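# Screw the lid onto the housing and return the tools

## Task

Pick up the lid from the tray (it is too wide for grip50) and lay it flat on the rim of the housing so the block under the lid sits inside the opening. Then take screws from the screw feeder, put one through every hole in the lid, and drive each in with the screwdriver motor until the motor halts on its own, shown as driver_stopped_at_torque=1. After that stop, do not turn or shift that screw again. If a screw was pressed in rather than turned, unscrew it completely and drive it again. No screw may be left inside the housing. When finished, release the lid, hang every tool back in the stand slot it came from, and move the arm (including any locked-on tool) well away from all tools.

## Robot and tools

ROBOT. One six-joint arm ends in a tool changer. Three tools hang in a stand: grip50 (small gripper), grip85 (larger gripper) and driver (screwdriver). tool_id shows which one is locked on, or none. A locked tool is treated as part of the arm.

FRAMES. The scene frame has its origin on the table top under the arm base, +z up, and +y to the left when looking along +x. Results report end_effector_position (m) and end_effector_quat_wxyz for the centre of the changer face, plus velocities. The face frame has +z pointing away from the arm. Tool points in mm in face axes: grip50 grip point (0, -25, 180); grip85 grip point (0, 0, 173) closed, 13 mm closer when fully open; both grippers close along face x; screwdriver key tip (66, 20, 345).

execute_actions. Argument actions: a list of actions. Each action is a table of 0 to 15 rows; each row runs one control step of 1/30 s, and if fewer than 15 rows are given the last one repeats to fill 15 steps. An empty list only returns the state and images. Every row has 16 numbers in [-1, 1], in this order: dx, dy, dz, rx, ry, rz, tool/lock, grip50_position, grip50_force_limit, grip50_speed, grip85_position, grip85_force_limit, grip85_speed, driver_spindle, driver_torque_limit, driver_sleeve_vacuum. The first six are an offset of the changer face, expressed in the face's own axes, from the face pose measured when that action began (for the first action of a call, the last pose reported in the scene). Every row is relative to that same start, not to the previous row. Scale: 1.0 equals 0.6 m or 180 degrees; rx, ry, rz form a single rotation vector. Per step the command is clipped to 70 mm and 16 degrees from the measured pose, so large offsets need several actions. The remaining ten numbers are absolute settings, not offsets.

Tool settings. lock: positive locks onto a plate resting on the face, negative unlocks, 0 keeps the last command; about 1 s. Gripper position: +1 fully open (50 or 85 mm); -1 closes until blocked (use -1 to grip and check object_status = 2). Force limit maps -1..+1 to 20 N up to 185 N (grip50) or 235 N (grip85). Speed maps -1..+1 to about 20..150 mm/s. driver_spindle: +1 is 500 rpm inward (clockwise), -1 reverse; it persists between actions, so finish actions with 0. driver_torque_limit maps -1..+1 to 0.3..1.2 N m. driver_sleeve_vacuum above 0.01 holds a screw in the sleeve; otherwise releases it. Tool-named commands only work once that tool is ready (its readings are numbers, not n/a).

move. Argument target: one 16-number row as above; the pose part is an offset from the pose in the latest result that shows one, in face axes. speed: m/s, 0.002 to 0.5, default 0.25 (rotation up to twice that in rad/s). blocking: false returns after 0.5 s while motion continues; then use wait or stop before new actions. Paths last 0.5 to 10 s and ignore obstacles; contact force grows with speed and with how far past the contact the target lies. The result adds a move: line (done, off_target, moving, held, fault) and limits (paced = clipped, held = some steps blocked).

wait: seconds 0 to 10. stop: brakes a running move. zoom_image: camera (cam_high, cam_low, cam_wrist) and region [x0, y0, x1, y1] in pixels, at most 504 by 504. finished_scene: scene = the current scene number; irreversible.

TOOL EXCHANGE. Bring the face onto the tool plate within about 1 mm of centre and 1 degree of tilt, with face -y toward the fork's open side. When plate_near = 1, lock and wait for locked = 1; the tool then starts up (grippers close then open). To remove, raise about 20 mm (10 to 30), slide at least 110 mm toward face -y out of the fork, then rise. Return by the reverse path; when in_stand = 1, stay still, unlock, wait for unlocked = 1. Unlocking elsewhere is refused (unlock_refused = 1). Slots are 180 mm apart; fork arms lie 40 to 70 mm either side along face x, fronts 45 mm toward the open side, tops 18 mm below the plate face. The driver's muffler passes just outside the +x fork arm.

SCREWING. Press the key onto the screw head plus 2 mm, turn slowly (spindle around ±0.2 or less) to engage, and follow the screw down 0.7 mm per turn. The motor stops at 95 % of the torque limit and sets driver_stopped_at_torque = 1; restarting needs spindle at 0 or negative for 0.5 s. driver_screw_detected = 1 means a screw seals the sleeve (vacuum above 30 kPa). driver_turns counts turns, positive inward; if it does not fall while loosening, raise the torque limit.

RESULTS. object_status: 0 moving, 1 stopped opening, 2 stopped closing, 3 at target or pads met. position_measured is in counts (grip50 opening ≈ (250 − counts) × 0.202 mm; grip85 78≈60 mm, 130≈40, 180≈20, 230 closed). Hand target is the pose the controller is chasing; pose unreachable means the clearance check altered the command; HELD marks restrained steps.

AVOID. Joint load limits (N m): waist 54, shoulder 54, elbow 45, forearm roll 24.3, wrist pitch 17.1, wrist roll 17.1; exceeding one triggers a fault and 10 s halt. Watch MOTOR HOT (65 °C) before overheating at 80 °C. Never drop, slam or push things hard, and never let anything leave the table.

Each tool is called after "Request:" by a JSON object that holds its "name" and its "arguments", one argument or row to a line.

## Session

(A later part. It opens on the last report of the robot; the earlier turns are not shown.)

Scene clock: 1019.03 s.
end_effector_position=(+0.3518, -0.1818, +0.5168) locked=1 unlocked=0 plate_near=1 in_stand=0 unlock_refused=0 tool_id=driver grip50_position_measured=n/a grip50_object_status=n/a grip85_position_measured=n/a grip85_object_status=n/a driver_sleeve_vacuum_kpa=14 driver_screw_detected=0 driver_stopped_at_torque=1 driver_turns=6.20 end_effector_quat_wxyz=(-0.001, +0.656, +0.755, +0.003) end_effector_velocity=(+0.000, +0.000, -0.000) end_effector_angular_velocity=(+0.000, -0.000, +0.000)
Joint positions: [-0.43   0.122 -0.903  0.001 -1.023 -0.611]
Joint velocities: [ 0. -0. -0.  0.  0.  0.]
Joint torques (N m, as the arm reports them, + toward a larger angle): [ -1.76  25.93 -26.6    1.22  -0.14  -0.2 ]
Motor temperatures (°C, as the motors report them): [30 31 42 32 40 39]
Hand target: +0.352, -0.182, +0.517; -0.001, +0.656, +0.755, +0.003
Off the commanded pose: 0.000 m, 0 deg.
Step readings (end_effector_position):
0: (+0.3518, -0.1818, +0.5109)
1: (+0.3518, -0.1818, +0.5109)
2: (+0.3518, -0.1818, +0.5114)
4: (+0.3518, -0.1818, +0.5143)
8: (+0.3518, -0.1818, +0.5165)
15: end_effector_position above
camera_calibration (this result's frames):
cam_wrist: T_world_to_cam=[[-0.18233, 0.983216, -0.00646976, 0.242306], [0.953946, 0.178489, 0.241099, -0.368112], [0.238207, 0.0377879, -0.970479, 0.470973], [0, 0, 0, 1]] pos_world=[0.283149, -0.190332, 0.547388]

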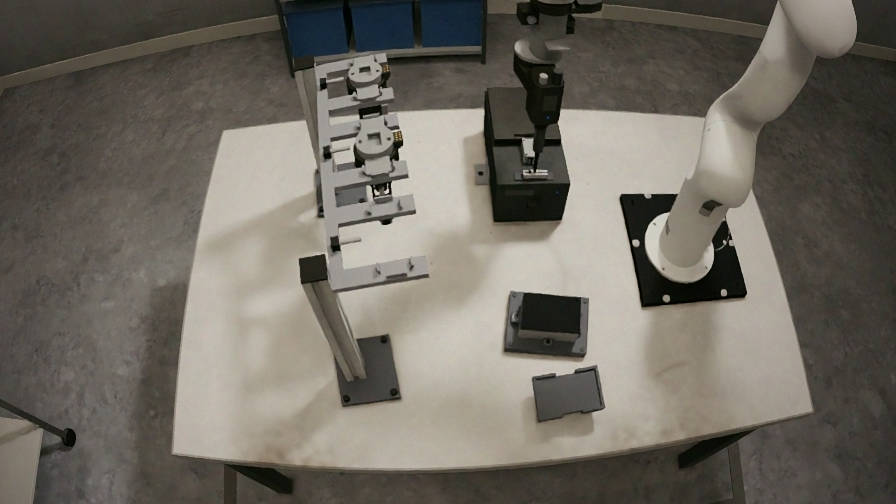

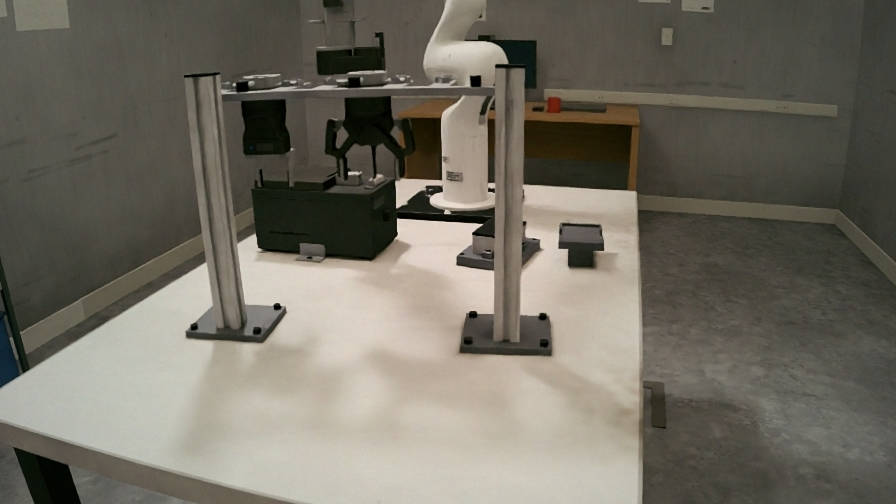

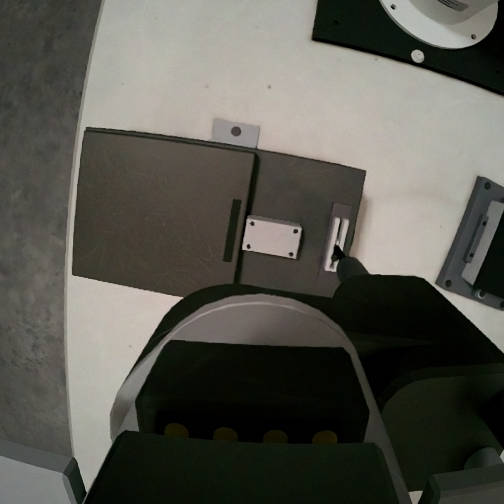

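Request:
{"name": "execute_actions", "arguments": {
  "actions": [
    [[0.01,0,0,0,0,0,1,0,0,0,0,0,0,0,0,0.5]]
  ]
}}

Request:
{"name": "zoom_image", "arguments": {
  "camera": "cam_wrist",
  "region": [310,230,350,270]
}}

Scene clock: 1029.47 s.
end_effector_position=(+0.3512, -0.1763, +0.5171) locked=1 unlocked=0 plate_near=1 in_stand=0 unlock_refused=0 tool_id=driver grip50_position_measured=n/a grip50_object_status=n/a grip85_position_measured=n/a grip85_object_status=n/a driver_sleeve_vacuum_kpa=26 driver_screw_detected=0 driver_stopped_at_torque=1 driver_turns=6.20 end_effector_quat_wxyz=(+0.000, +0.656, +0.755, +0.003) end_effector_velocity=(-0.001, +0.001, -0.001) end_effector_angular_velocity=(+0.005, +0.007, -0.000)
Joint positions: [-0.418  0.131 -0.896  0.    -1.022 -0.599]
Joint velocities: [ 0.001 -0.001  0.001  0.001 -0.005  0.001]
Joint torques (N m, as the arm reports them, + toward a larger angle): [  5.13  23.93 -22.72   6.85  -4.43  -0.5 ]
Motor temperatures (°C, as the motors report them): [30 31 42 32 40 39]
Hand target: +0.351, -0.176, +0.517; -0.001, +0.656, +0.755, +0.003
Off the commanded pose: 0.001 m, 0 deg.
Step readings (end_effector_position):
0: (+0.3518, -0.1818, +0.5169)
1: (+0.3518, -0.1818, +0.5169)
2: (+0.3518, -0.1811, +0.5169)
4: (+0.3514, -0.1784, +0.5169)
8: (+0.3515, -0.1767, +0.5172)
15: end_effector_position above
camera_calibration (this result's frames):
cam_wrist: T_world_to_cam=[[-0.182297, 0.983205, -0.00864748, 0.237913], [0.953436, 0.178913, 0.242795, -0.369285], [0.240264, 0.0360159, -0.970039, 0.469935], [0, 0, 0, 1]] pos_world=[0.282552, -0.184773, 0.547573]

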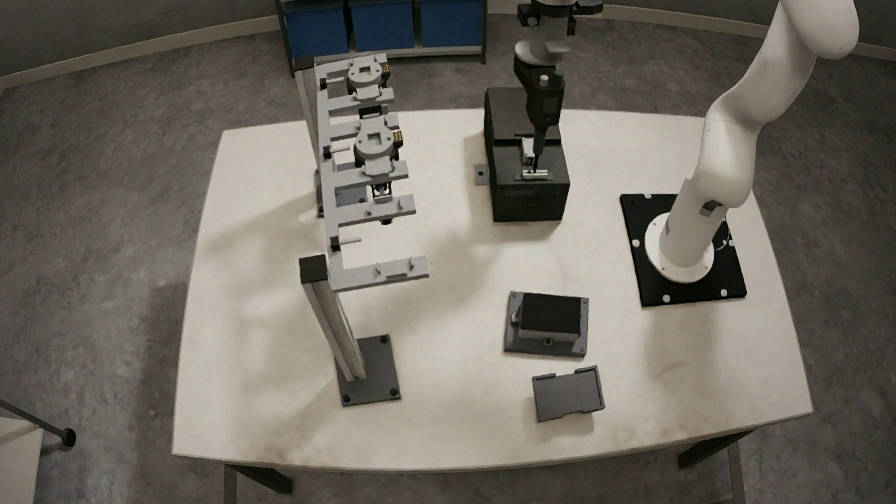

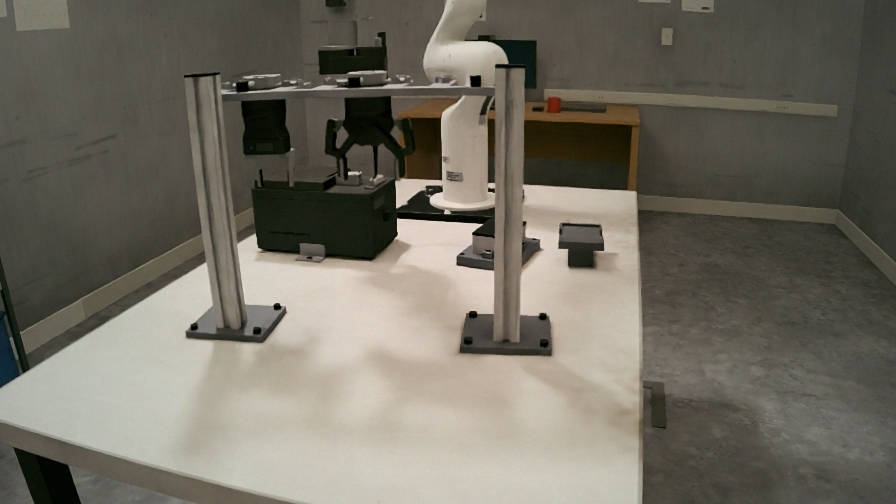

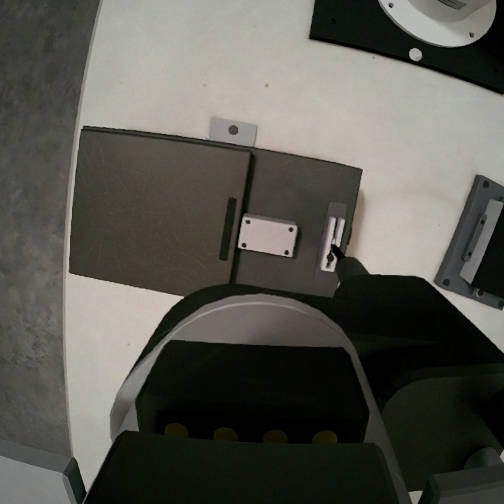

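Region (310, 230, 350, 270) of cam_wrist's 504x504 image, scaled by 12.600, with more detail than that image has.

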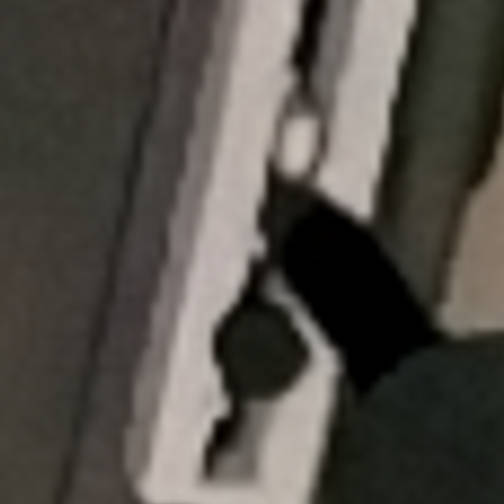

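Request:
{"name": "execute_actions", "arguments": {
  "actions": [
    [[-0.007,0,0,0,0,0,1,0,0,0,0,0,0,0,0,0.5]]
  ]
}}

Request:
{"name": "zoom_image", "arguments": {
  "camera": "cam_wrist",
  "region": [315,230,355,270]
}}

Scene clock: 1037.87 s.
end_effector_position=(+0.3515, -0.1800, +0.5168) locked=1 unlocked=0 plate_near=1 in_stand=0 unlock_refused=0 tool_id=driver grip50_position_measured=n/a grip50_object_status=n/a grip85_position_measured=n/a grip85_object_status=n/a driver_sleeve_vacuum_kpa=26 driver_screw_detected=0 driver_stopped_at_torque=1 driver_turns=6.20 end_effector_quat_wxyz=(-0.001, +0.656, +0.755, +0.003) end_effector_velocity=(+0.001, -0.001, +0.001) end_effector_angular_velocity=(-0.005, -0.008, -0.000)
Joint positions: [-0.427  0.124 -0.901  0.001 -1.023 -0.608]
Joint velocities: [-0.001  0.    -0.002 -0.001  0.007  0.   ]
Joint torques (N m, as the arm reports them, + toward a larger angle): [ -1.33  25.98 -26.23   1.33  -0.37  -0.32]
Motor temperatures (°C, as the motors report them): [30 31 42 33 40 39]
Hand target: +0.352, -0.180, +0.517; +0.000, +0.656, +0.755, +0.003
Off the commanded pose: 0.001 m, 0 deg.
Step readings (end_effector_position):
0: (+0.3509, -0.1760, +0.5168)
1: (+0.3509, -0.1760, +0.5168)
2: (+0.3509, -0.1766, +0.5168)
4: (+0.3511, -0.1784, +0.5167)
8: (+0.3513, -0.1796, +0.5165)
15: end_effector_position above
camera_calibration (this result's frames):
cam_wrist: T_world_to_cam=[[-0.182421, 0.983199, -0.0064499, 0.240535], [0.95398, 0.17858, 0.240896, -0.36805], [0.238, 0.0377913, -0.97053, 0.471061], [0, 0, 0, 1]] pos_world=[0.282878, -0.188569, 0.547392]

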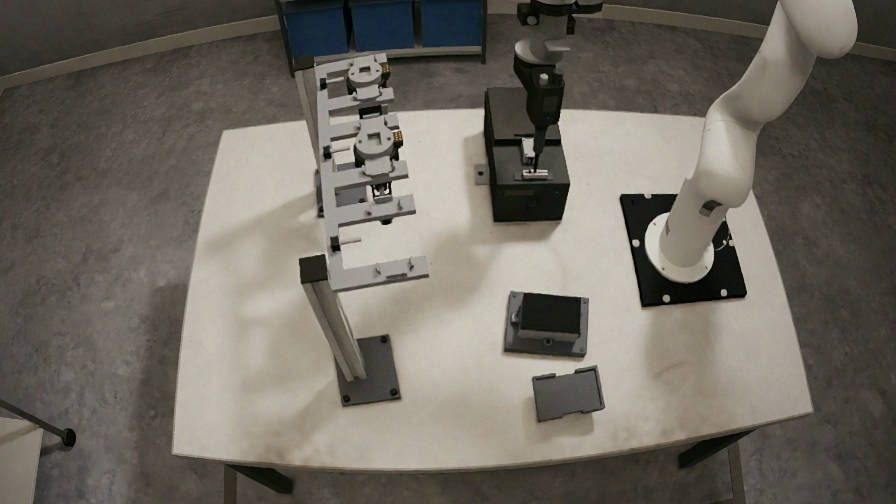

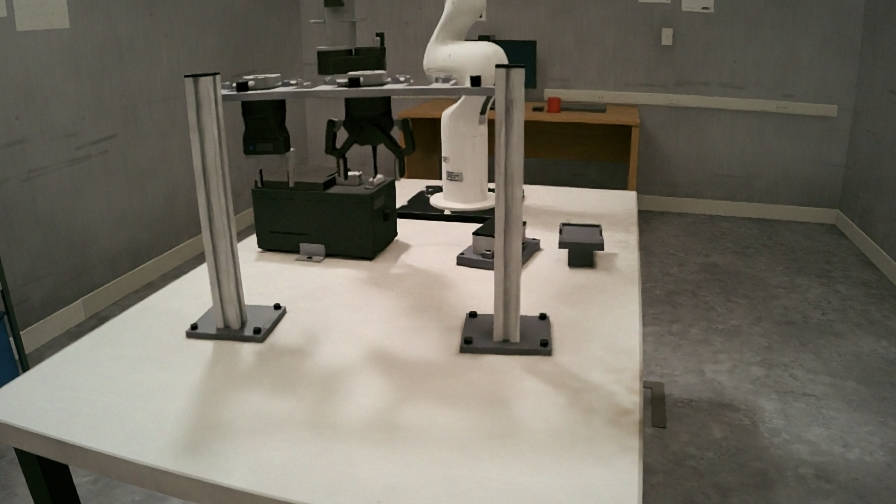

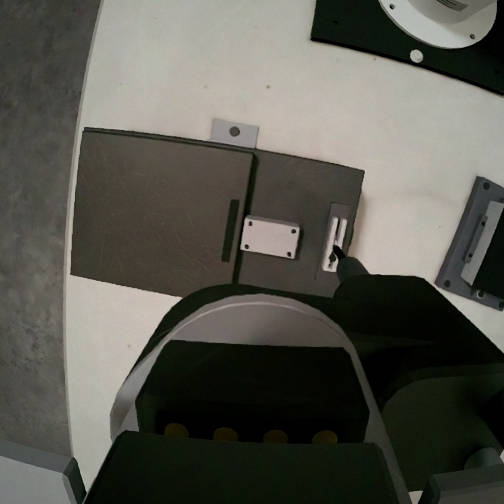

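Region (315, 230, 355, 270) of cam_wrist's 504x504 image, scaled by 12.600, with more detail than that image has.

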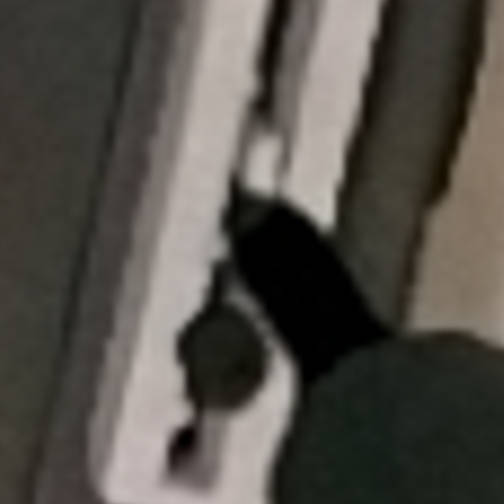

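Request:
{"name": "execute_actions", "arguments": {
  "actions": [
    [[0,0,0,0,0,0,1,0,0,0,0,0,0,0,0,0]],
    [[0,0,-0.012,0,0,0,1,0,0,0,0,0,0,0,0,0]],
    [[0.012,0,0,0,0,0,1,0,0,0,0,0,0,0,0,0]]
  ]
}}

Request:
{"name": "zoom_image", "arguments": {
  "camera": "cam_wrist",
  "region": [305,225,350,270]
}}

Scene clock: 1048.90 s.
end_effector_position=(+0.3505, -0.1729, +0.5239) locked=1 unlocked=0 plate_near=1 in_stand=0 unlock_refused=0 tool_id=driver grip50_position_measured=n/a grip50_object_status=n/a grip85_position_measured=n/a grip85_object_status=n/a driver_sleeve_vacuum_kpa=0 driver_screw_detected=0 driver_stopped_at_torque=1 driver_turns=6.20 end_effector_quat_wxyz=(-0.001, +0.656, +0.755, +0.003) end_effector_velocity=(+0.000, -0.000, +0.000) end_effector_angular_velocity=(-0.000, -0.001, -0.001)
Joint positions: [-0.412  0.139 -0.904  0.001 -1.041 -0.592]
Joint velocities: [-0.    -0.001 -0.001  0.     0.001  0.   ]
Joint torques (N m, as the arm reports them, + toward a larger angle): [ -0.99  25.12 -26.32   0.87  -0.3   -0.3 ]
Motor temperatures (°C, as the motors report them): [30 31 42 33 40 39]
Hand target: +0.350, -0.173, +0.524; -0.001, +0.656, +0.755, +0.003
Off the commanded pose: 0.000 m, 0 deg.
Step readings (end_effector_position; steps 1 to 15: 1st action; 16 to 30: 2nd action; 31 to 45: 3rd action):
0: (+0.3518, -0.1804, +0.5171)
1: (+0.3518, -0.1804, +0.5171)
2: (+0.3518, -0.1804, +0.5171)
4: (+0.3516, -0.1802, +0.5169)
8: (+0.3515, -0.1800, +0.5168)
15: (+0.3515, -0.1800, +0.5168)
16: (+0.3515, -0.1800, +0.5168)
17: (+0.3514, -0.1800, +0.5174)
19: (+0.3514, -0.1800, +0.5209)
23: (+0.3516, -0.1801, +0.5239)
30: (+0.3515, -0.1800, +0.5239)
31: (+0.3515, -0.1800, +0.5239)
32: (+0.3514, -0.1793, +0.5239)
34: (+0.3509, -0.1758, +0.5239)
38: (+0.3505, -0.1732, +0.5239)
45: end_effector_position above
camera_calibration (this result's frames):
cam_wrist: T_world_to_cam=[[-0.182425, 0.983199, -0.00639614, 0.233422], [0.953991, 0.178572, 0.24086, -0.370068], [0.237955, 0.0378369, -0.970539, 0.478024], [0, 0, 0, 1]] pos_world=[0.281875, -0.181504, 0.554568]

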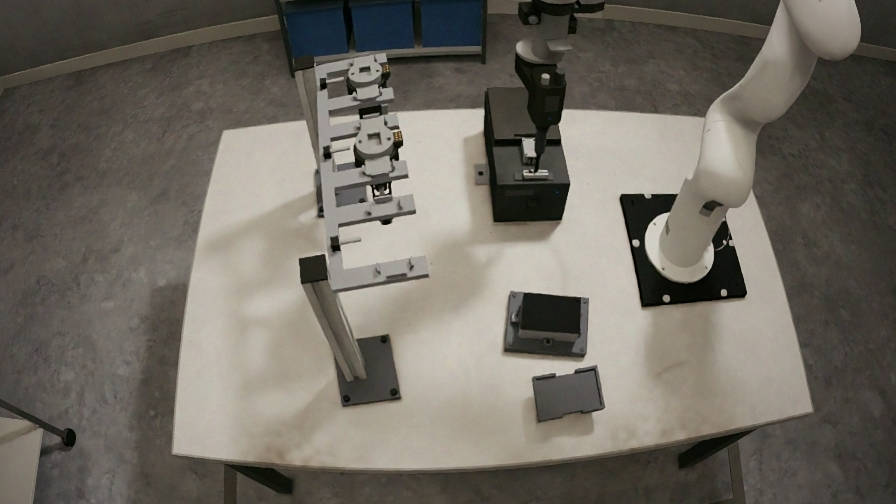

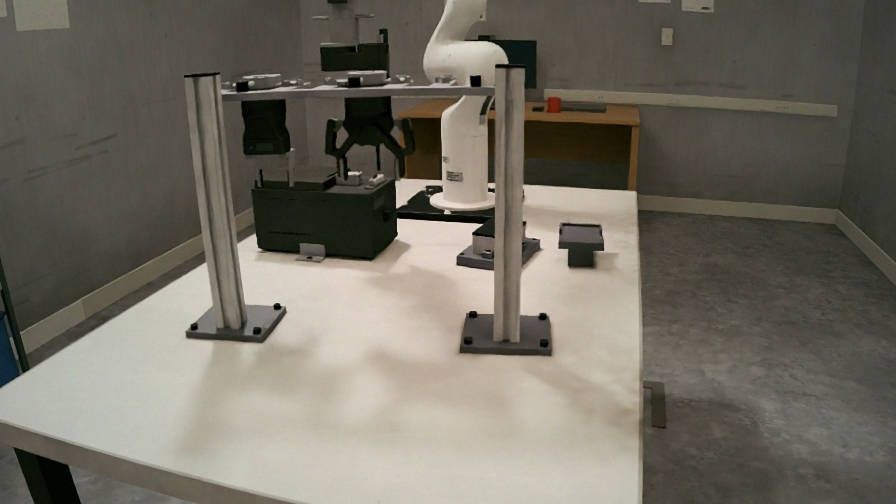

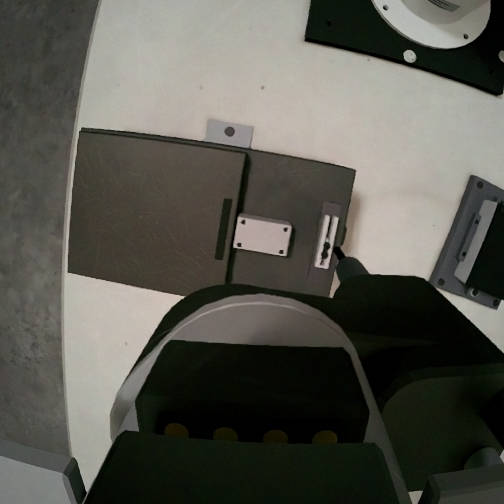

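Region (305, 225, 350, 270) of cam_wrist's 504x504 image, scaled by 11.200, with more detail than that image has.

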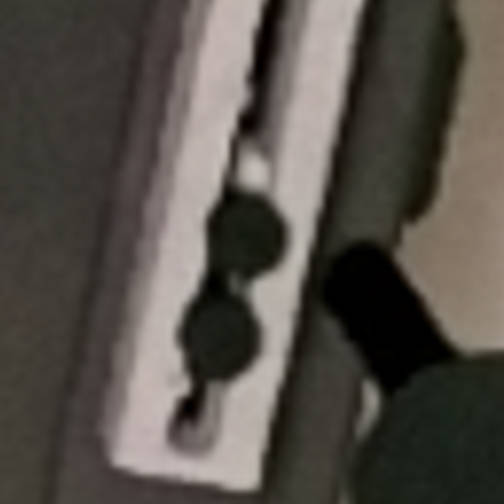

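Request:
{"name": "execute_actions", "arguments": {
  "actions": [
    [[-0.0138,-0.0015,0.004,0,0,0,1,0,0,0,0,0,0,0,0,0]],
    [[0,0,0.008,0,0,0,1,0,0,0,0,0,0,0,0,0]]
  ]
}}

Request:
{"name": "zoom_image", "arguments": {
  "camera": "cam_wrist",
  "region": [320,230,360,270]
}}

Scene clock: 1059.23 s.
end_effector_position=(+0.3508, -0.1812, +0.5168) locked=1 unlocked=0 plate_near=1 in_stand=0 unlock_refused=0 tool_id=driver grip50_position_measured=n/a grip50_object_status=n/a grip85_position_measured=n/a grip85_object_status=n/a driver_sleeve_vacuum_kpa=0 driver_screw_detected=0 driver_stopped_at_torque=1 driver_turns=6.20 end_effector_quat_wxyz=(-0.001, +0.656, +0.755, +0.003) end_effector_velocity=(-0.000, +0.000, -0.001) end_effector_angular_velocity=(+0.000, +0.001, +0.000)
Joint positions: [-0.43   0.125 -0.9    0.001 -1.023 -0.611]
Joint velocities: [ 0.    -0.     0.001 -0.     0.001  0.   ]
Joint torques (N m, as the arm reports them, + toward a larger angle): [ -1.5   26.44 -25.9    0.74  -0.28  -0.31]
Motor temperatures (°C, as the motors report them): [30 31 42 33 40 39]
Hand target: +0.351, -0.181, +0.517; -0.001, +0.656, +0.755, +0.003
Off the commanded pose: 0.000 m, 0 deg.
Step readings (end_effector_position; steps 1 to 15: 1st action; 16 to 30: 2nd action):
0: (+0.3505, -0.1729, +0.5239)
1: (+0.3505, -0.1729, +0.5239)
2: (+0.3505, -0.1737, +0.5238)
4: (+0.3506, -0.1779, +0.5226)
8: (+0.3507, -0.1809, +0.5215)
15: (+0.3508, -0.1812, +0.5215)
16: (+0.3508, -0.1812, +0.5215)
17: (+0.3508, -0.1812, +0.5211)
19: (+0.3508, -0.1812, +0.5187)
23: (+0.3507, -0.1812, +0.5168)
30: end_effector_position above
camera_calibration (this result's frames):
cam_wrist: T_world_to_cam=[[-0.182427, 0.983198, -0.0064718, 0.241584], [0.953973, 0.17859, 0.240917, -0.367141], [0.238025, 0.037776, -0.970524, 0.471263], [0, 0, 0, 1]] pos_world=[0.282142, -0.18976, 0.547386]

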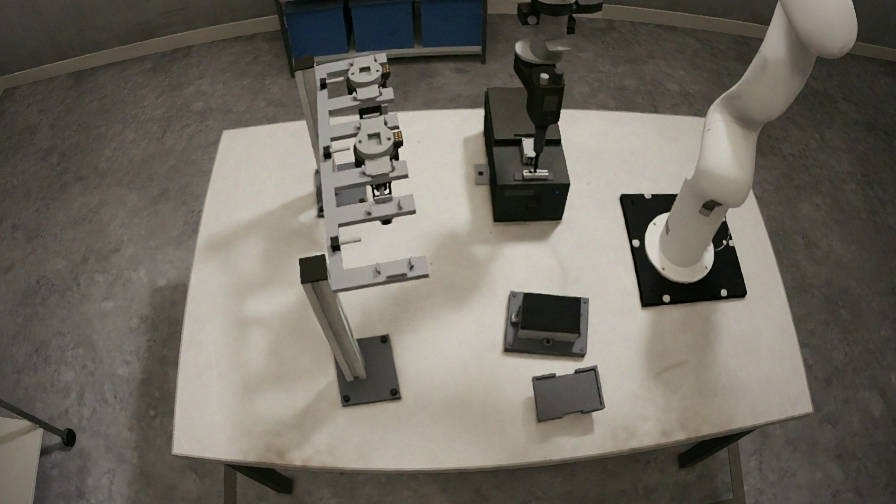

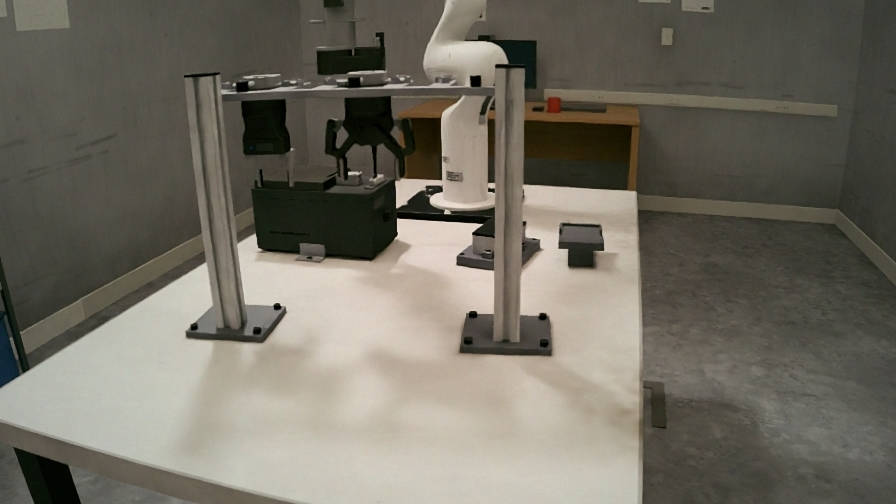

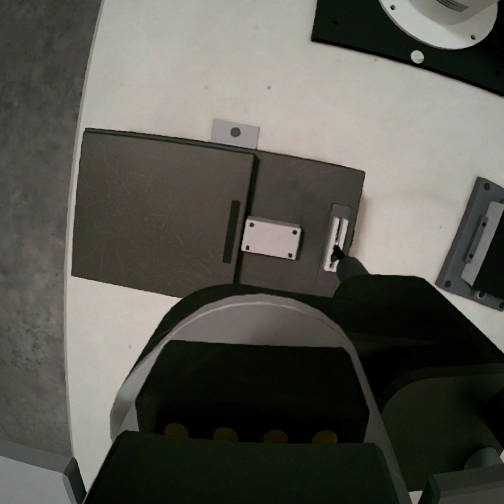

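Region (320, 230, 360, 270) of cam_wrist's 504x504 image, scaled by 12.600, with more detail than that image has.

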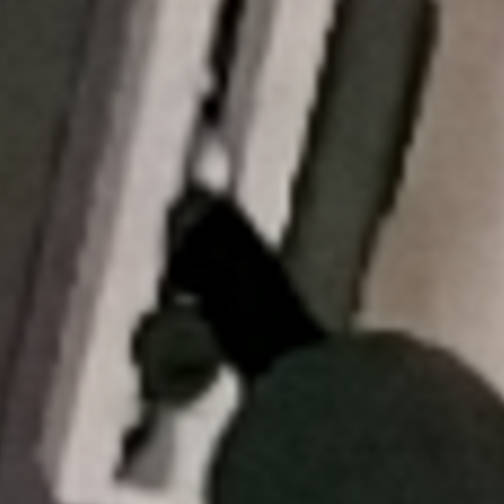

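Request:
{"name": "execute_actions", "arguments": {
  "actions": [
    [[0,0,0.006,0,0,0,1,0,0,0,0,0,0,0,0,0]],
    [[0,0,0.002,0,0,0,1,0,0,0,0,0,0,0,0,0.5]],
    [[0,0,0.002,0,0,0,1,0,0,0,0,0,0,0,0,0.5]]
  ]
}}

Scene clock: 1066.80 s.
end_effector_position=(+0.3508, -0.1812, +0.5109) locked=1 unlocked=0 plate_near=1 in_stand=0 unlock_refused=0 tool_id=driver grip50_position_measured=n/a grip50_object_status=n/a grip85_position_measured=n/a grip85_object_status=n/a driver_sleeve_vacuum_kpa=14 driver_screw_detected=0 driver_stopped_at_torque=1 driver_turns=6.20 end_effector_quat_wxyz=(-0.001, +0.656, +0.755, +0.003) end_effector_velocity=(+0.000, +0.000, -0.000) end_effector_angular_velocity=(+0.001, +0.002, -0.000)
Joint positions: [-0.43   0.121 -0.89   0.001 -1.009 -0.611]
Joint velocities: [ 0.    -0.001 -0.001 -0.    -0.002  0.   ]
Joint torques (N m, as the arm reports them, + toward a larger angle): [ -1.74  22.86 -24.01   0.61  -0.17  -0.3 ]
Motor temperatures (°C, as the motors report them): [30 31 42 33 40 39]
Hand target: +0.351, -0.181, +0.511; -0.001, +0.656, +0.755, +0.003
Off the commanded pose: 0.000 m, 0 deg.
Step readings (end_effector_position; steps 1 to 15: 1st action; 16 to 30: 2nd action; 31 to 45: 3rd action):
0: (+0.3508, -0.1812, +0.5167)
1: (+0.3508, -0.1812, +0.5167)
2: (+0.3508, -0.1812, +0.5164)
4: (+0.3508, -0.1812, +0.5146)
8: (+0.3508, -0.1812, +0.5135)
15: (+0.3508, -0.1812, +0.5133)
16: (+0.3508, -0.1812, +0.5133)
17: (+0.3508, -0.1812, +0.5131)
19: (+0.3508, -0.1812, +0.5126)
23: (+0.3508, -0.1812, +0.5122)
30: (+0.3508, -0.1812, +0.5121)
31: (+0.3508, -0.1812, +0.5121)
32: (+0.3508, -0.1812, +0.5120)
34: (+0.3508, -0.1812, +0.5114)
38: (+0.3508, -0.1812, +0.5110)
45: end_effector_position above
camera_calibration (this result's frames):
cam_wrist: T_world_to_cam=[[-0.182353, 0.98321, -0.00670502, 0.24164], [0.953884, 0.17856, 0.241292, -0.365968], [0.238438, 0.0376047, -0.970429, 0.465361], [0, 0, 0, 1]] pos_world=[0.282195, -0.189736, 0.541525]

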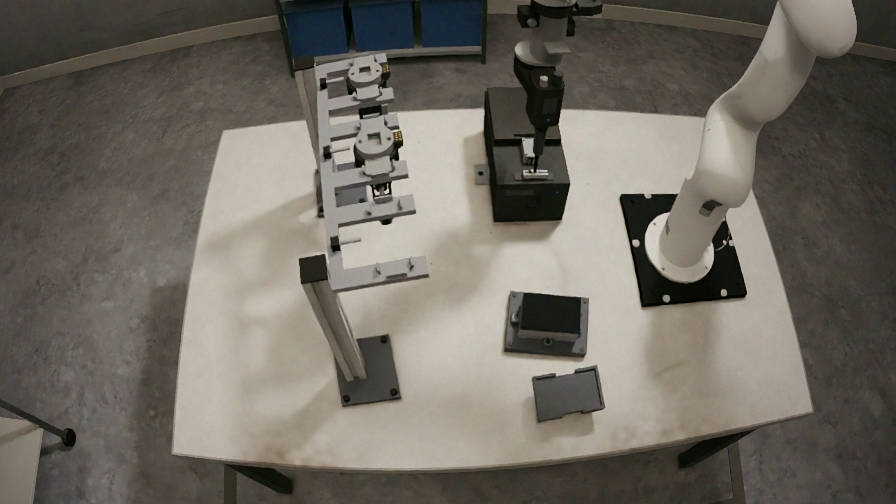

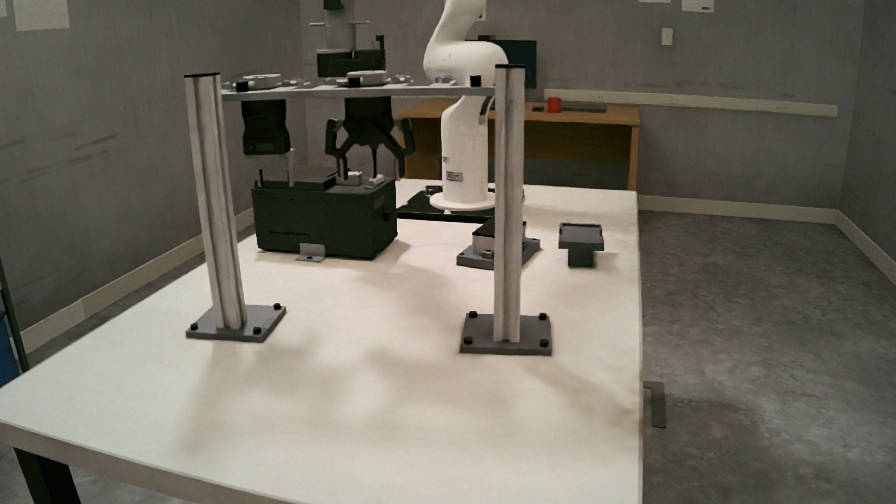

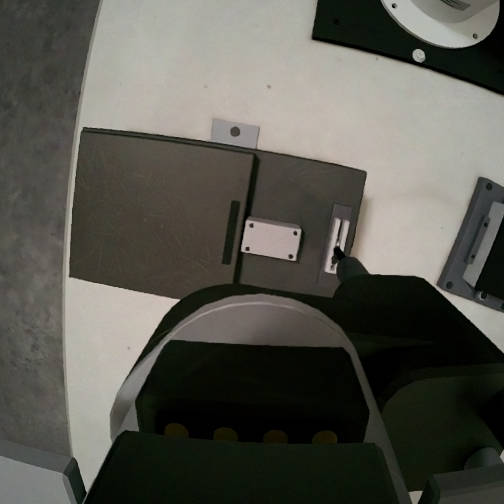

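Request:
{"name": "execute_actions", "arguments": {
  "actions": [
    [[0,0,0.001,0,0,0,1,0,0,0,0,0,0,0.08,-1,0.5],[0,0,0.001,0,0,0,1,0,0,0,0,0,0,0.08,-1,0.5],[0,0,0.001,0,0,0,1,0,0,0,0,0,0,0.08,-1,0.5],[0,0,0.001,0,0,0,1,0,0,0,0,0,0,0.08,-1,0.5],[0,0,0.001,0,0,0,1,0,0,0,0,0,0,0.08,-1,0.5],[0,0,0.001,0,0,0,1,0,0,0,0,0,0,0.08,-1,0.5],[0,0,0.001,0,0,0,1,0,0,0,0,0,0,0.08,-1,0.5],[0,0,0.001,0,0,0,1,0,0,0,0,0,0,0.08,-1,0.5],[0,0,0.001,0,0,0,1,0,0,0,0,0,0,0.08,-1,0.5],[0,0,0.001,0,0,0,1,0,0,0,0,0,0,0.08,-1,0.5],[0,0,0.001,0,0,0,1,0,0,0,0,0,0,0.08,-1,0.5],[0,0,0.001,0,0,0,1,0,0,0,0,0,0,0.08,-1,0.5],[0,0,0.001,0,0,0,1,0,0,0,0,0,0,0.08,-1,0.5],[0,0,0.001,0,0,0,1,0,0,0,0,0,0,0.08,-1,0.5],[0,0,0.001,0,0,0,1,0,0,0,0,0,0,0,-1,0.5]]
  ]
}}

Scene clock: 1080.00 s.
end_effector_position=(+0.3508, -0.1812, +0.5103) locked=1 unlocked=0 plate_near=1 in_stand=0 unlock_refused=0 tool_id=driver grip50_position_measured=n/a grip50_object_status=n/a grip85_position_measured=n/a grip85_object_status=n/a driver_sleeve_vacuum_kpa=14 driver_screw_detected=0 driver_stopped_at_torque=0 driver_turns=6.51 end_effector_quat_wxyz=(-0.001, +0.656, +0.755, +0.003) end_effector_velocity=(-0.000, +0.000, -0.000) end_effector_angular_velocity=(+0.000, +0.001, +0.000)
Joint positions: [-0.43   0.121 -0.889  0.001 -1.008 -0.611]
Joint velocities: [ 0.     0.     0.001 -0.001 -0.001  0.   ]
Joint torques (N m, as the arm reports them, + toward a larger angle): [ -1.49  23.   -23.63   0.11  -0.44  -0.26]
Motor temperatures (°C, as the motors report them): [30 31 42 33 40 39]
Hand target: +0.351, -0.181, +0.510; -0.001, +0.656, +0.755, +0.003
Off the commanded pose: 0.000 m, 0 deg.
Step readings (end_effector_position):
0: (+0.3508, -0.1812, +0.5109)
1: (+0.3508, -0.1812, +0.5109)
2: (+0.3508, -0.1812, +0.5109)
4: (+0.3508, -0.1812, +0.5106)
8: (+0.3508, -0.1812, +0.5104)
15: end_effector_position above
camera_calibration (this result's frames):
cam_wrist: T_world_to_cam=[[-0.182348, 0.983211, -0.0067202, 0.241642], [0.953879, 0.178558, 0.241315, -0.365841], [0.238463, 0.037593, -0.970424, 0.464775], [0, 0, 0, 1]] pos_world=[0.282199, -0.189734, 0.540935]

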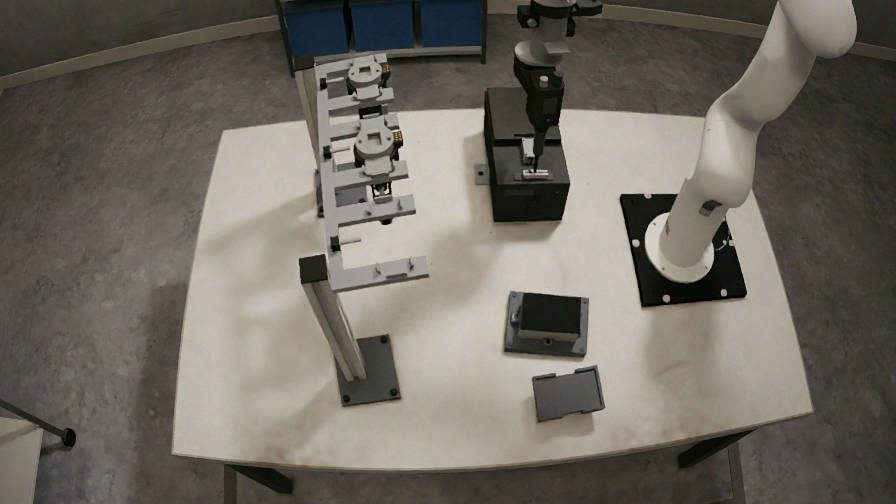

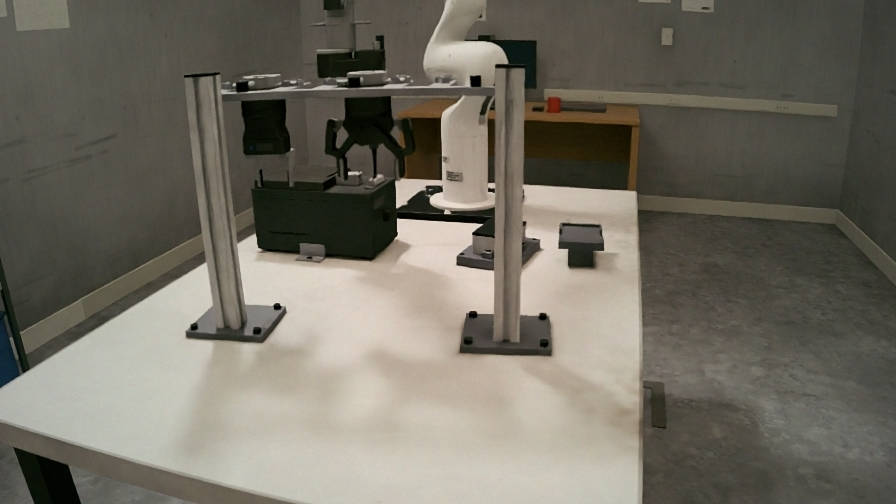

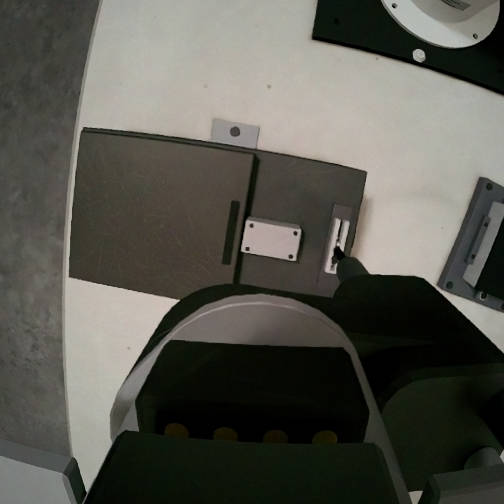

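Request:
{"name": "zoom_image", "arguments": {
  "camera": "cam_wrist",
  "region": [325,235,350,260]
}}

Request:
{"name": "zoom_image", "arguments": {
  "camera": "cam_high",
  "region": [515,160,555,190]
}}

Region (325, 235, 350, 260) of cam_wrist's 504x504 image, scaled by 20.160, with more detail than that image has.

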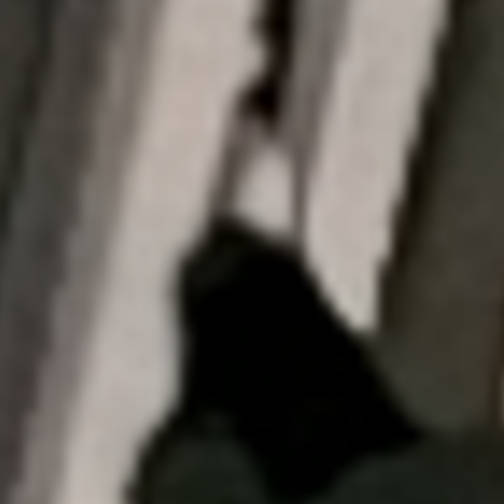

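Region (515, 160, 555, 190) of cam_high's 896x504 image, scaled by 12.600, with more detail than that image has; it fills the top 378 rows of this view, and the rest is white.

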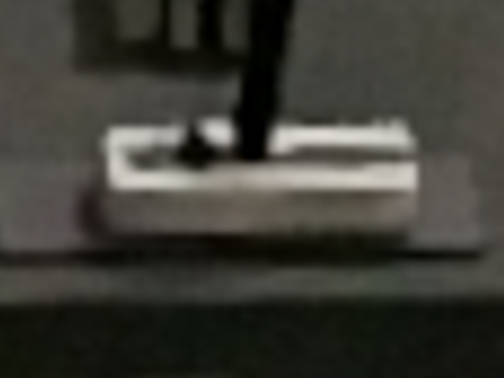

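Request:
{"name": "execute_actions", "arguments": {
  "actions": [
    [[0,0,-0.005,0,0,0,1,0,0,0,0,0,0,0,-1,0]],
    [[-0.001,-0.001,0,0,0,0,1,0,0,0,0,0,0,0,-1,0]],
    [[0,0,0.003,0,0,0,1,0,0,0,0,0,0,0,-1,0.5]],
    [[0,0,0.002,0,0,0,1,0,0,0,0,0,0,0,-1,0.5]]
  ]
}}

Request:
{"name": "zoom_image", "arguments": {
  "camera": "cam_wrist",
  "region": [325,235,350,260]
}}

Scene clock: 1106.97 s.
end_effector_position=(+0.3503, -0.1819, +0.5103) locked=1 unlocked=0 plate_near=1 in_stand=0 unlock_refused=0 tool_id=driver grip50_position_measured=n/a grip50_object_status=n/a grip85_position_measured=n/a grip85_object_status=n/a driver_sleeve_vacuum_kpa=14 driver_screw_detected=0 driver_stopped_at_torque=0 driver_turns=6.51 end_effector_quat_wxyz=(-0.001, +0.656, +0.755, +0.003) end_effector_velocity=(+0.000, -0.000, -0.000) end_effector_angular_velocity=(-0.000, +0.000, -0.001)
Joint positions: [-0.432  0.121 -0.889  0.001 -1.008 -0.613]
Joint velocities: [-0.001 -0.001  0.    -0.001  0.001  0.   ]
Joint torques (N m, as the arm reports them, + toward a larger angle): [ -2.42  23.67 -23.94   0.09  -0.49  -0.41]
Motor temperatures (°C, as the motors report them): [30 31 42 33 40 39]
Hand target: +0.350, -0.182, +0.510; -0.001, +0.656, +0.755, +0.003
Off the commanded pose: 0.000 m, 0 deg.
Step readings (end_effector_position; steps 1 to 15: 1st action; 16 to 30: 2nd action; 31 to 45: 3rd action; 46 to 60: 4th action):
0: (+0.3508, -0.1812, +0.5103)
1: (+0.3508, -0.1812, +0.5103)
2: (+0.3508, -0.1812, +0.5106)
4: (+0.3508, -0.1812, +0.5121)
8: (+0.3508, -0.1812, +0.5132)
15: (+0.3508, -0.1812, +0.5133)
16: (+0.3508, -0.1812, +0.5133)
17: (+0.3508, -0.1813, +0.5133)
19: (+0.3505, -0.1816, +0.5133)
23: (+0.3504, -0.1818, +0.5133)
30: (+0.3503, -0.1819, +0.5133)
31: (+0.3503, -0.1819, +0.5133)
32: (+0.3503, -0.1819, +0.5131)
34: (+0.3503, -0.1819, +0.5122)
38: (+0.3503, -0.1819, +0.5116)
45: (+0.3503, -0.1819, +0.5115)
46: (+0.3503, -0.1819, +0.5115)
47: (+0.3503, -0.1819, +0.5114)
49: (+0.3503, -0.1819, +0.5108)
53: (+0.3503, -0.1819, +0.5104)
60: end_effector_position above
camera_calibration (this result's frames):
cam_wrist: T_world_to_cam=[[-0.182332, 0.983214, -0.00670145, 0.242189], [0.953872, 0.178536, 0.241355, -0.365267], [0.2385, 0.0376144, -0.970414, 0.464901], [0, 0, 0, 1]] pos_world=[0.281698, -0.190397, 0.540929]

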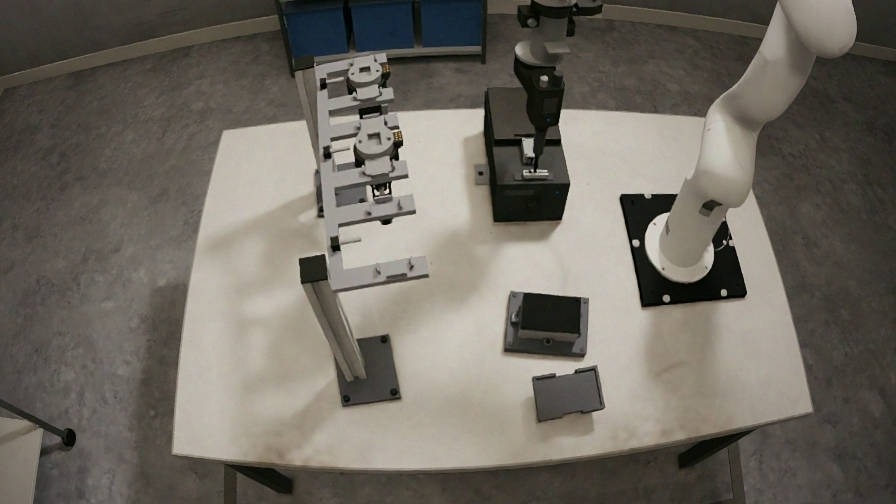

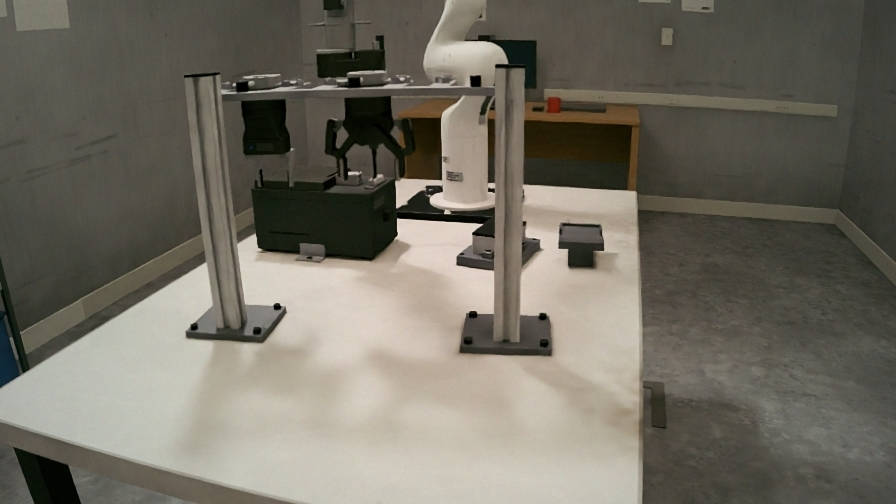

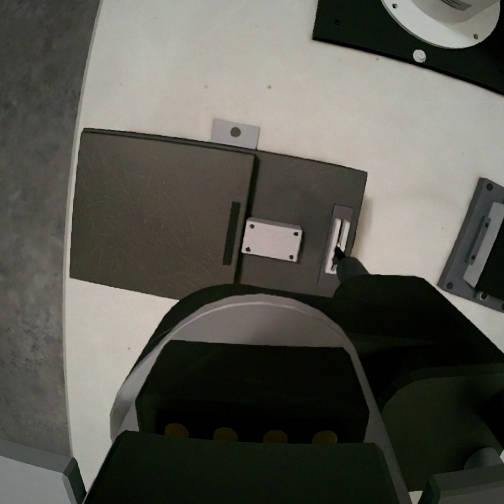

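Region (325, 235, 350, 260) of cam_wrist's 504x504 image, scaled by 20.160, with more detail than that image has.

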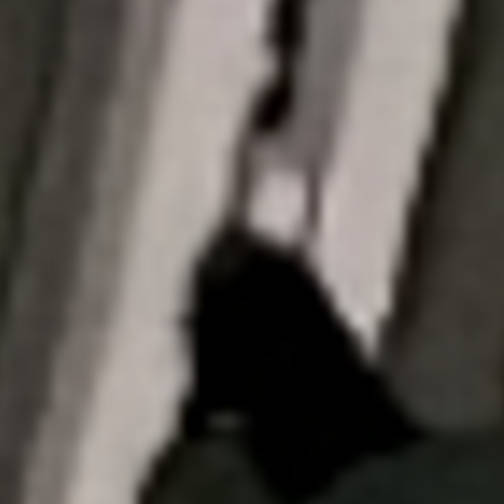

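Request:
{"name": "execute_actions", "arguments": {
  "actions": [
    [[0.0006,0,0,0,0,0,1,0,0,0,0,0,0,0,-1,0.5]],
    [[0.0006,0,0,0,0,0,1,0,0,0,0,0,0,0,-1,0.5]],
    [[0.0006,0,0,0,0,0,1,0,0,0,0,0,0,0,-1,0.5]]
  ]
}}

Scene clock: 1136.57 s.
end_effector_position=(+0.3502, -0.1808, +0.5103) locked=1 unlocked=0 plate_near=1 in_stand=0 unlock_refused=0 tool_id=driver grip50_position_measured=n/a grip50_object_status=n/a grip85_position_measured=n/a grip85_object_status=n/a driver_sleeve_vacuum_kpa=39 driver_screw_detected=1 driver_stopped_at_torque=0 driver_turns=6.51 end_effector_quat_wxyz=(-0.001, +0.656, +0.755, +0.003) end_effector_velocity=(-0.000, -0.000, -0.000) end_effector_angular_velocity=(+0.000, +0.001, -0.001)
Joint positions: [-0.43   0.123 -0.887  0.001 -1.008 -0.611]
Joint velocities: [-0.001 -0.001  0.    -0.    -0.     0.   ]
Joint torques (N m, as the arm reports them, + toward a larger angle): [ -2.78  23.56 -24.21   0.53  -0.95  -0.4 ]
Motor temperatures (°C, as the motors report them): [30 31 42 32 40 39]
Hand target: +0.350, -0.181, +0.510; -0.001, +0.656, +0.755, +0.003
Off the commanded pose: 0.000 m, 0 deg.
Step readings (end_effector_position; steps 1 to 15: 1st action; 16 to 30: 2nd action; 31 to 45: 3rd action):
0: (+0.3503, -0.1819, +0.5103)
1: (+0.3503, -0.1818, +0.5103)
2: (+0.3503, -0.1818, +0.5103)
4: (+0.3503, -0.1817, +0.5103)
8: (+0.3503, -0.1816, +0.5104)
15: (+0.3503, -0.1815, +0.5104)
16: (+0.3503, -0.1815, +0.5104)
17: (+0.3503, -0.1815, +0.5104)
19: (+0.3503, -0.1813, +0.5104)
23: (+0.3503, -0.1812, +0.5104)
30: (+0.3503, -0.1812, +0.5103)
31: (+0.3503, -0.1811, +0.5103)
32: (+0.3503, -0.1811, +0.5103)
34: (+0.3502, -0.1810, +0.5103)
38: (+0.3502, -0.1808, +0.5103)
45: end_effector_position above
camera_calibration (this result's frames):
cam_wrist: T_world_to_cam=[[-0.182296, 0.98322, -0.00684835, 0.241207], [0.95383, 0.178529, 0.24153, -0.36542], [0.238699, 0.0374977, -0.970369, 0.464773], [0, 0, 0, 1]] pos_world=[0.281578, -0.189349, 0.540913]

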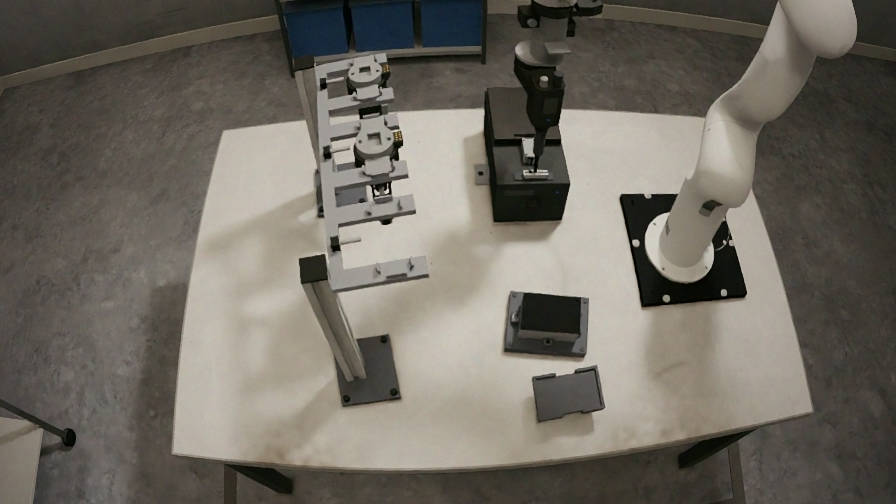

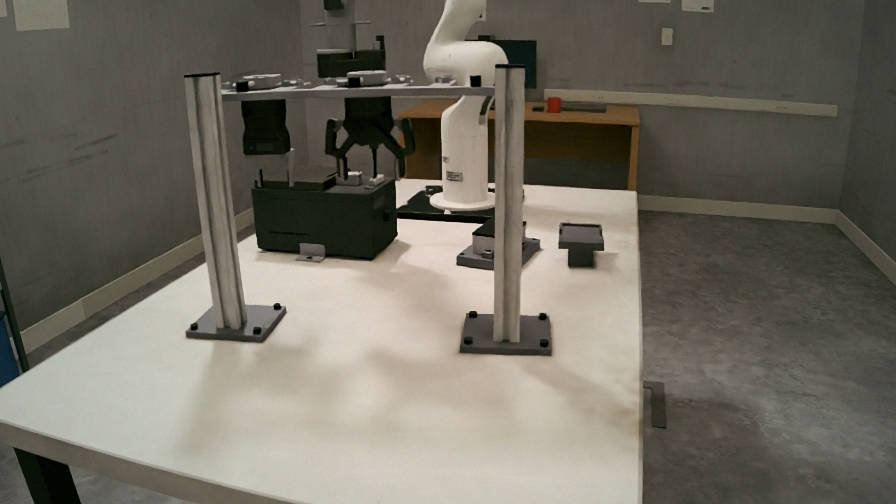

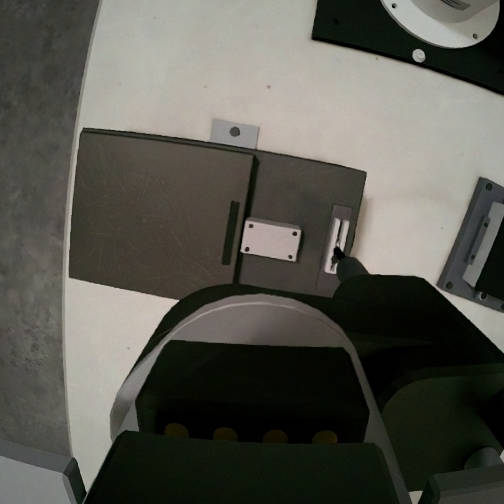

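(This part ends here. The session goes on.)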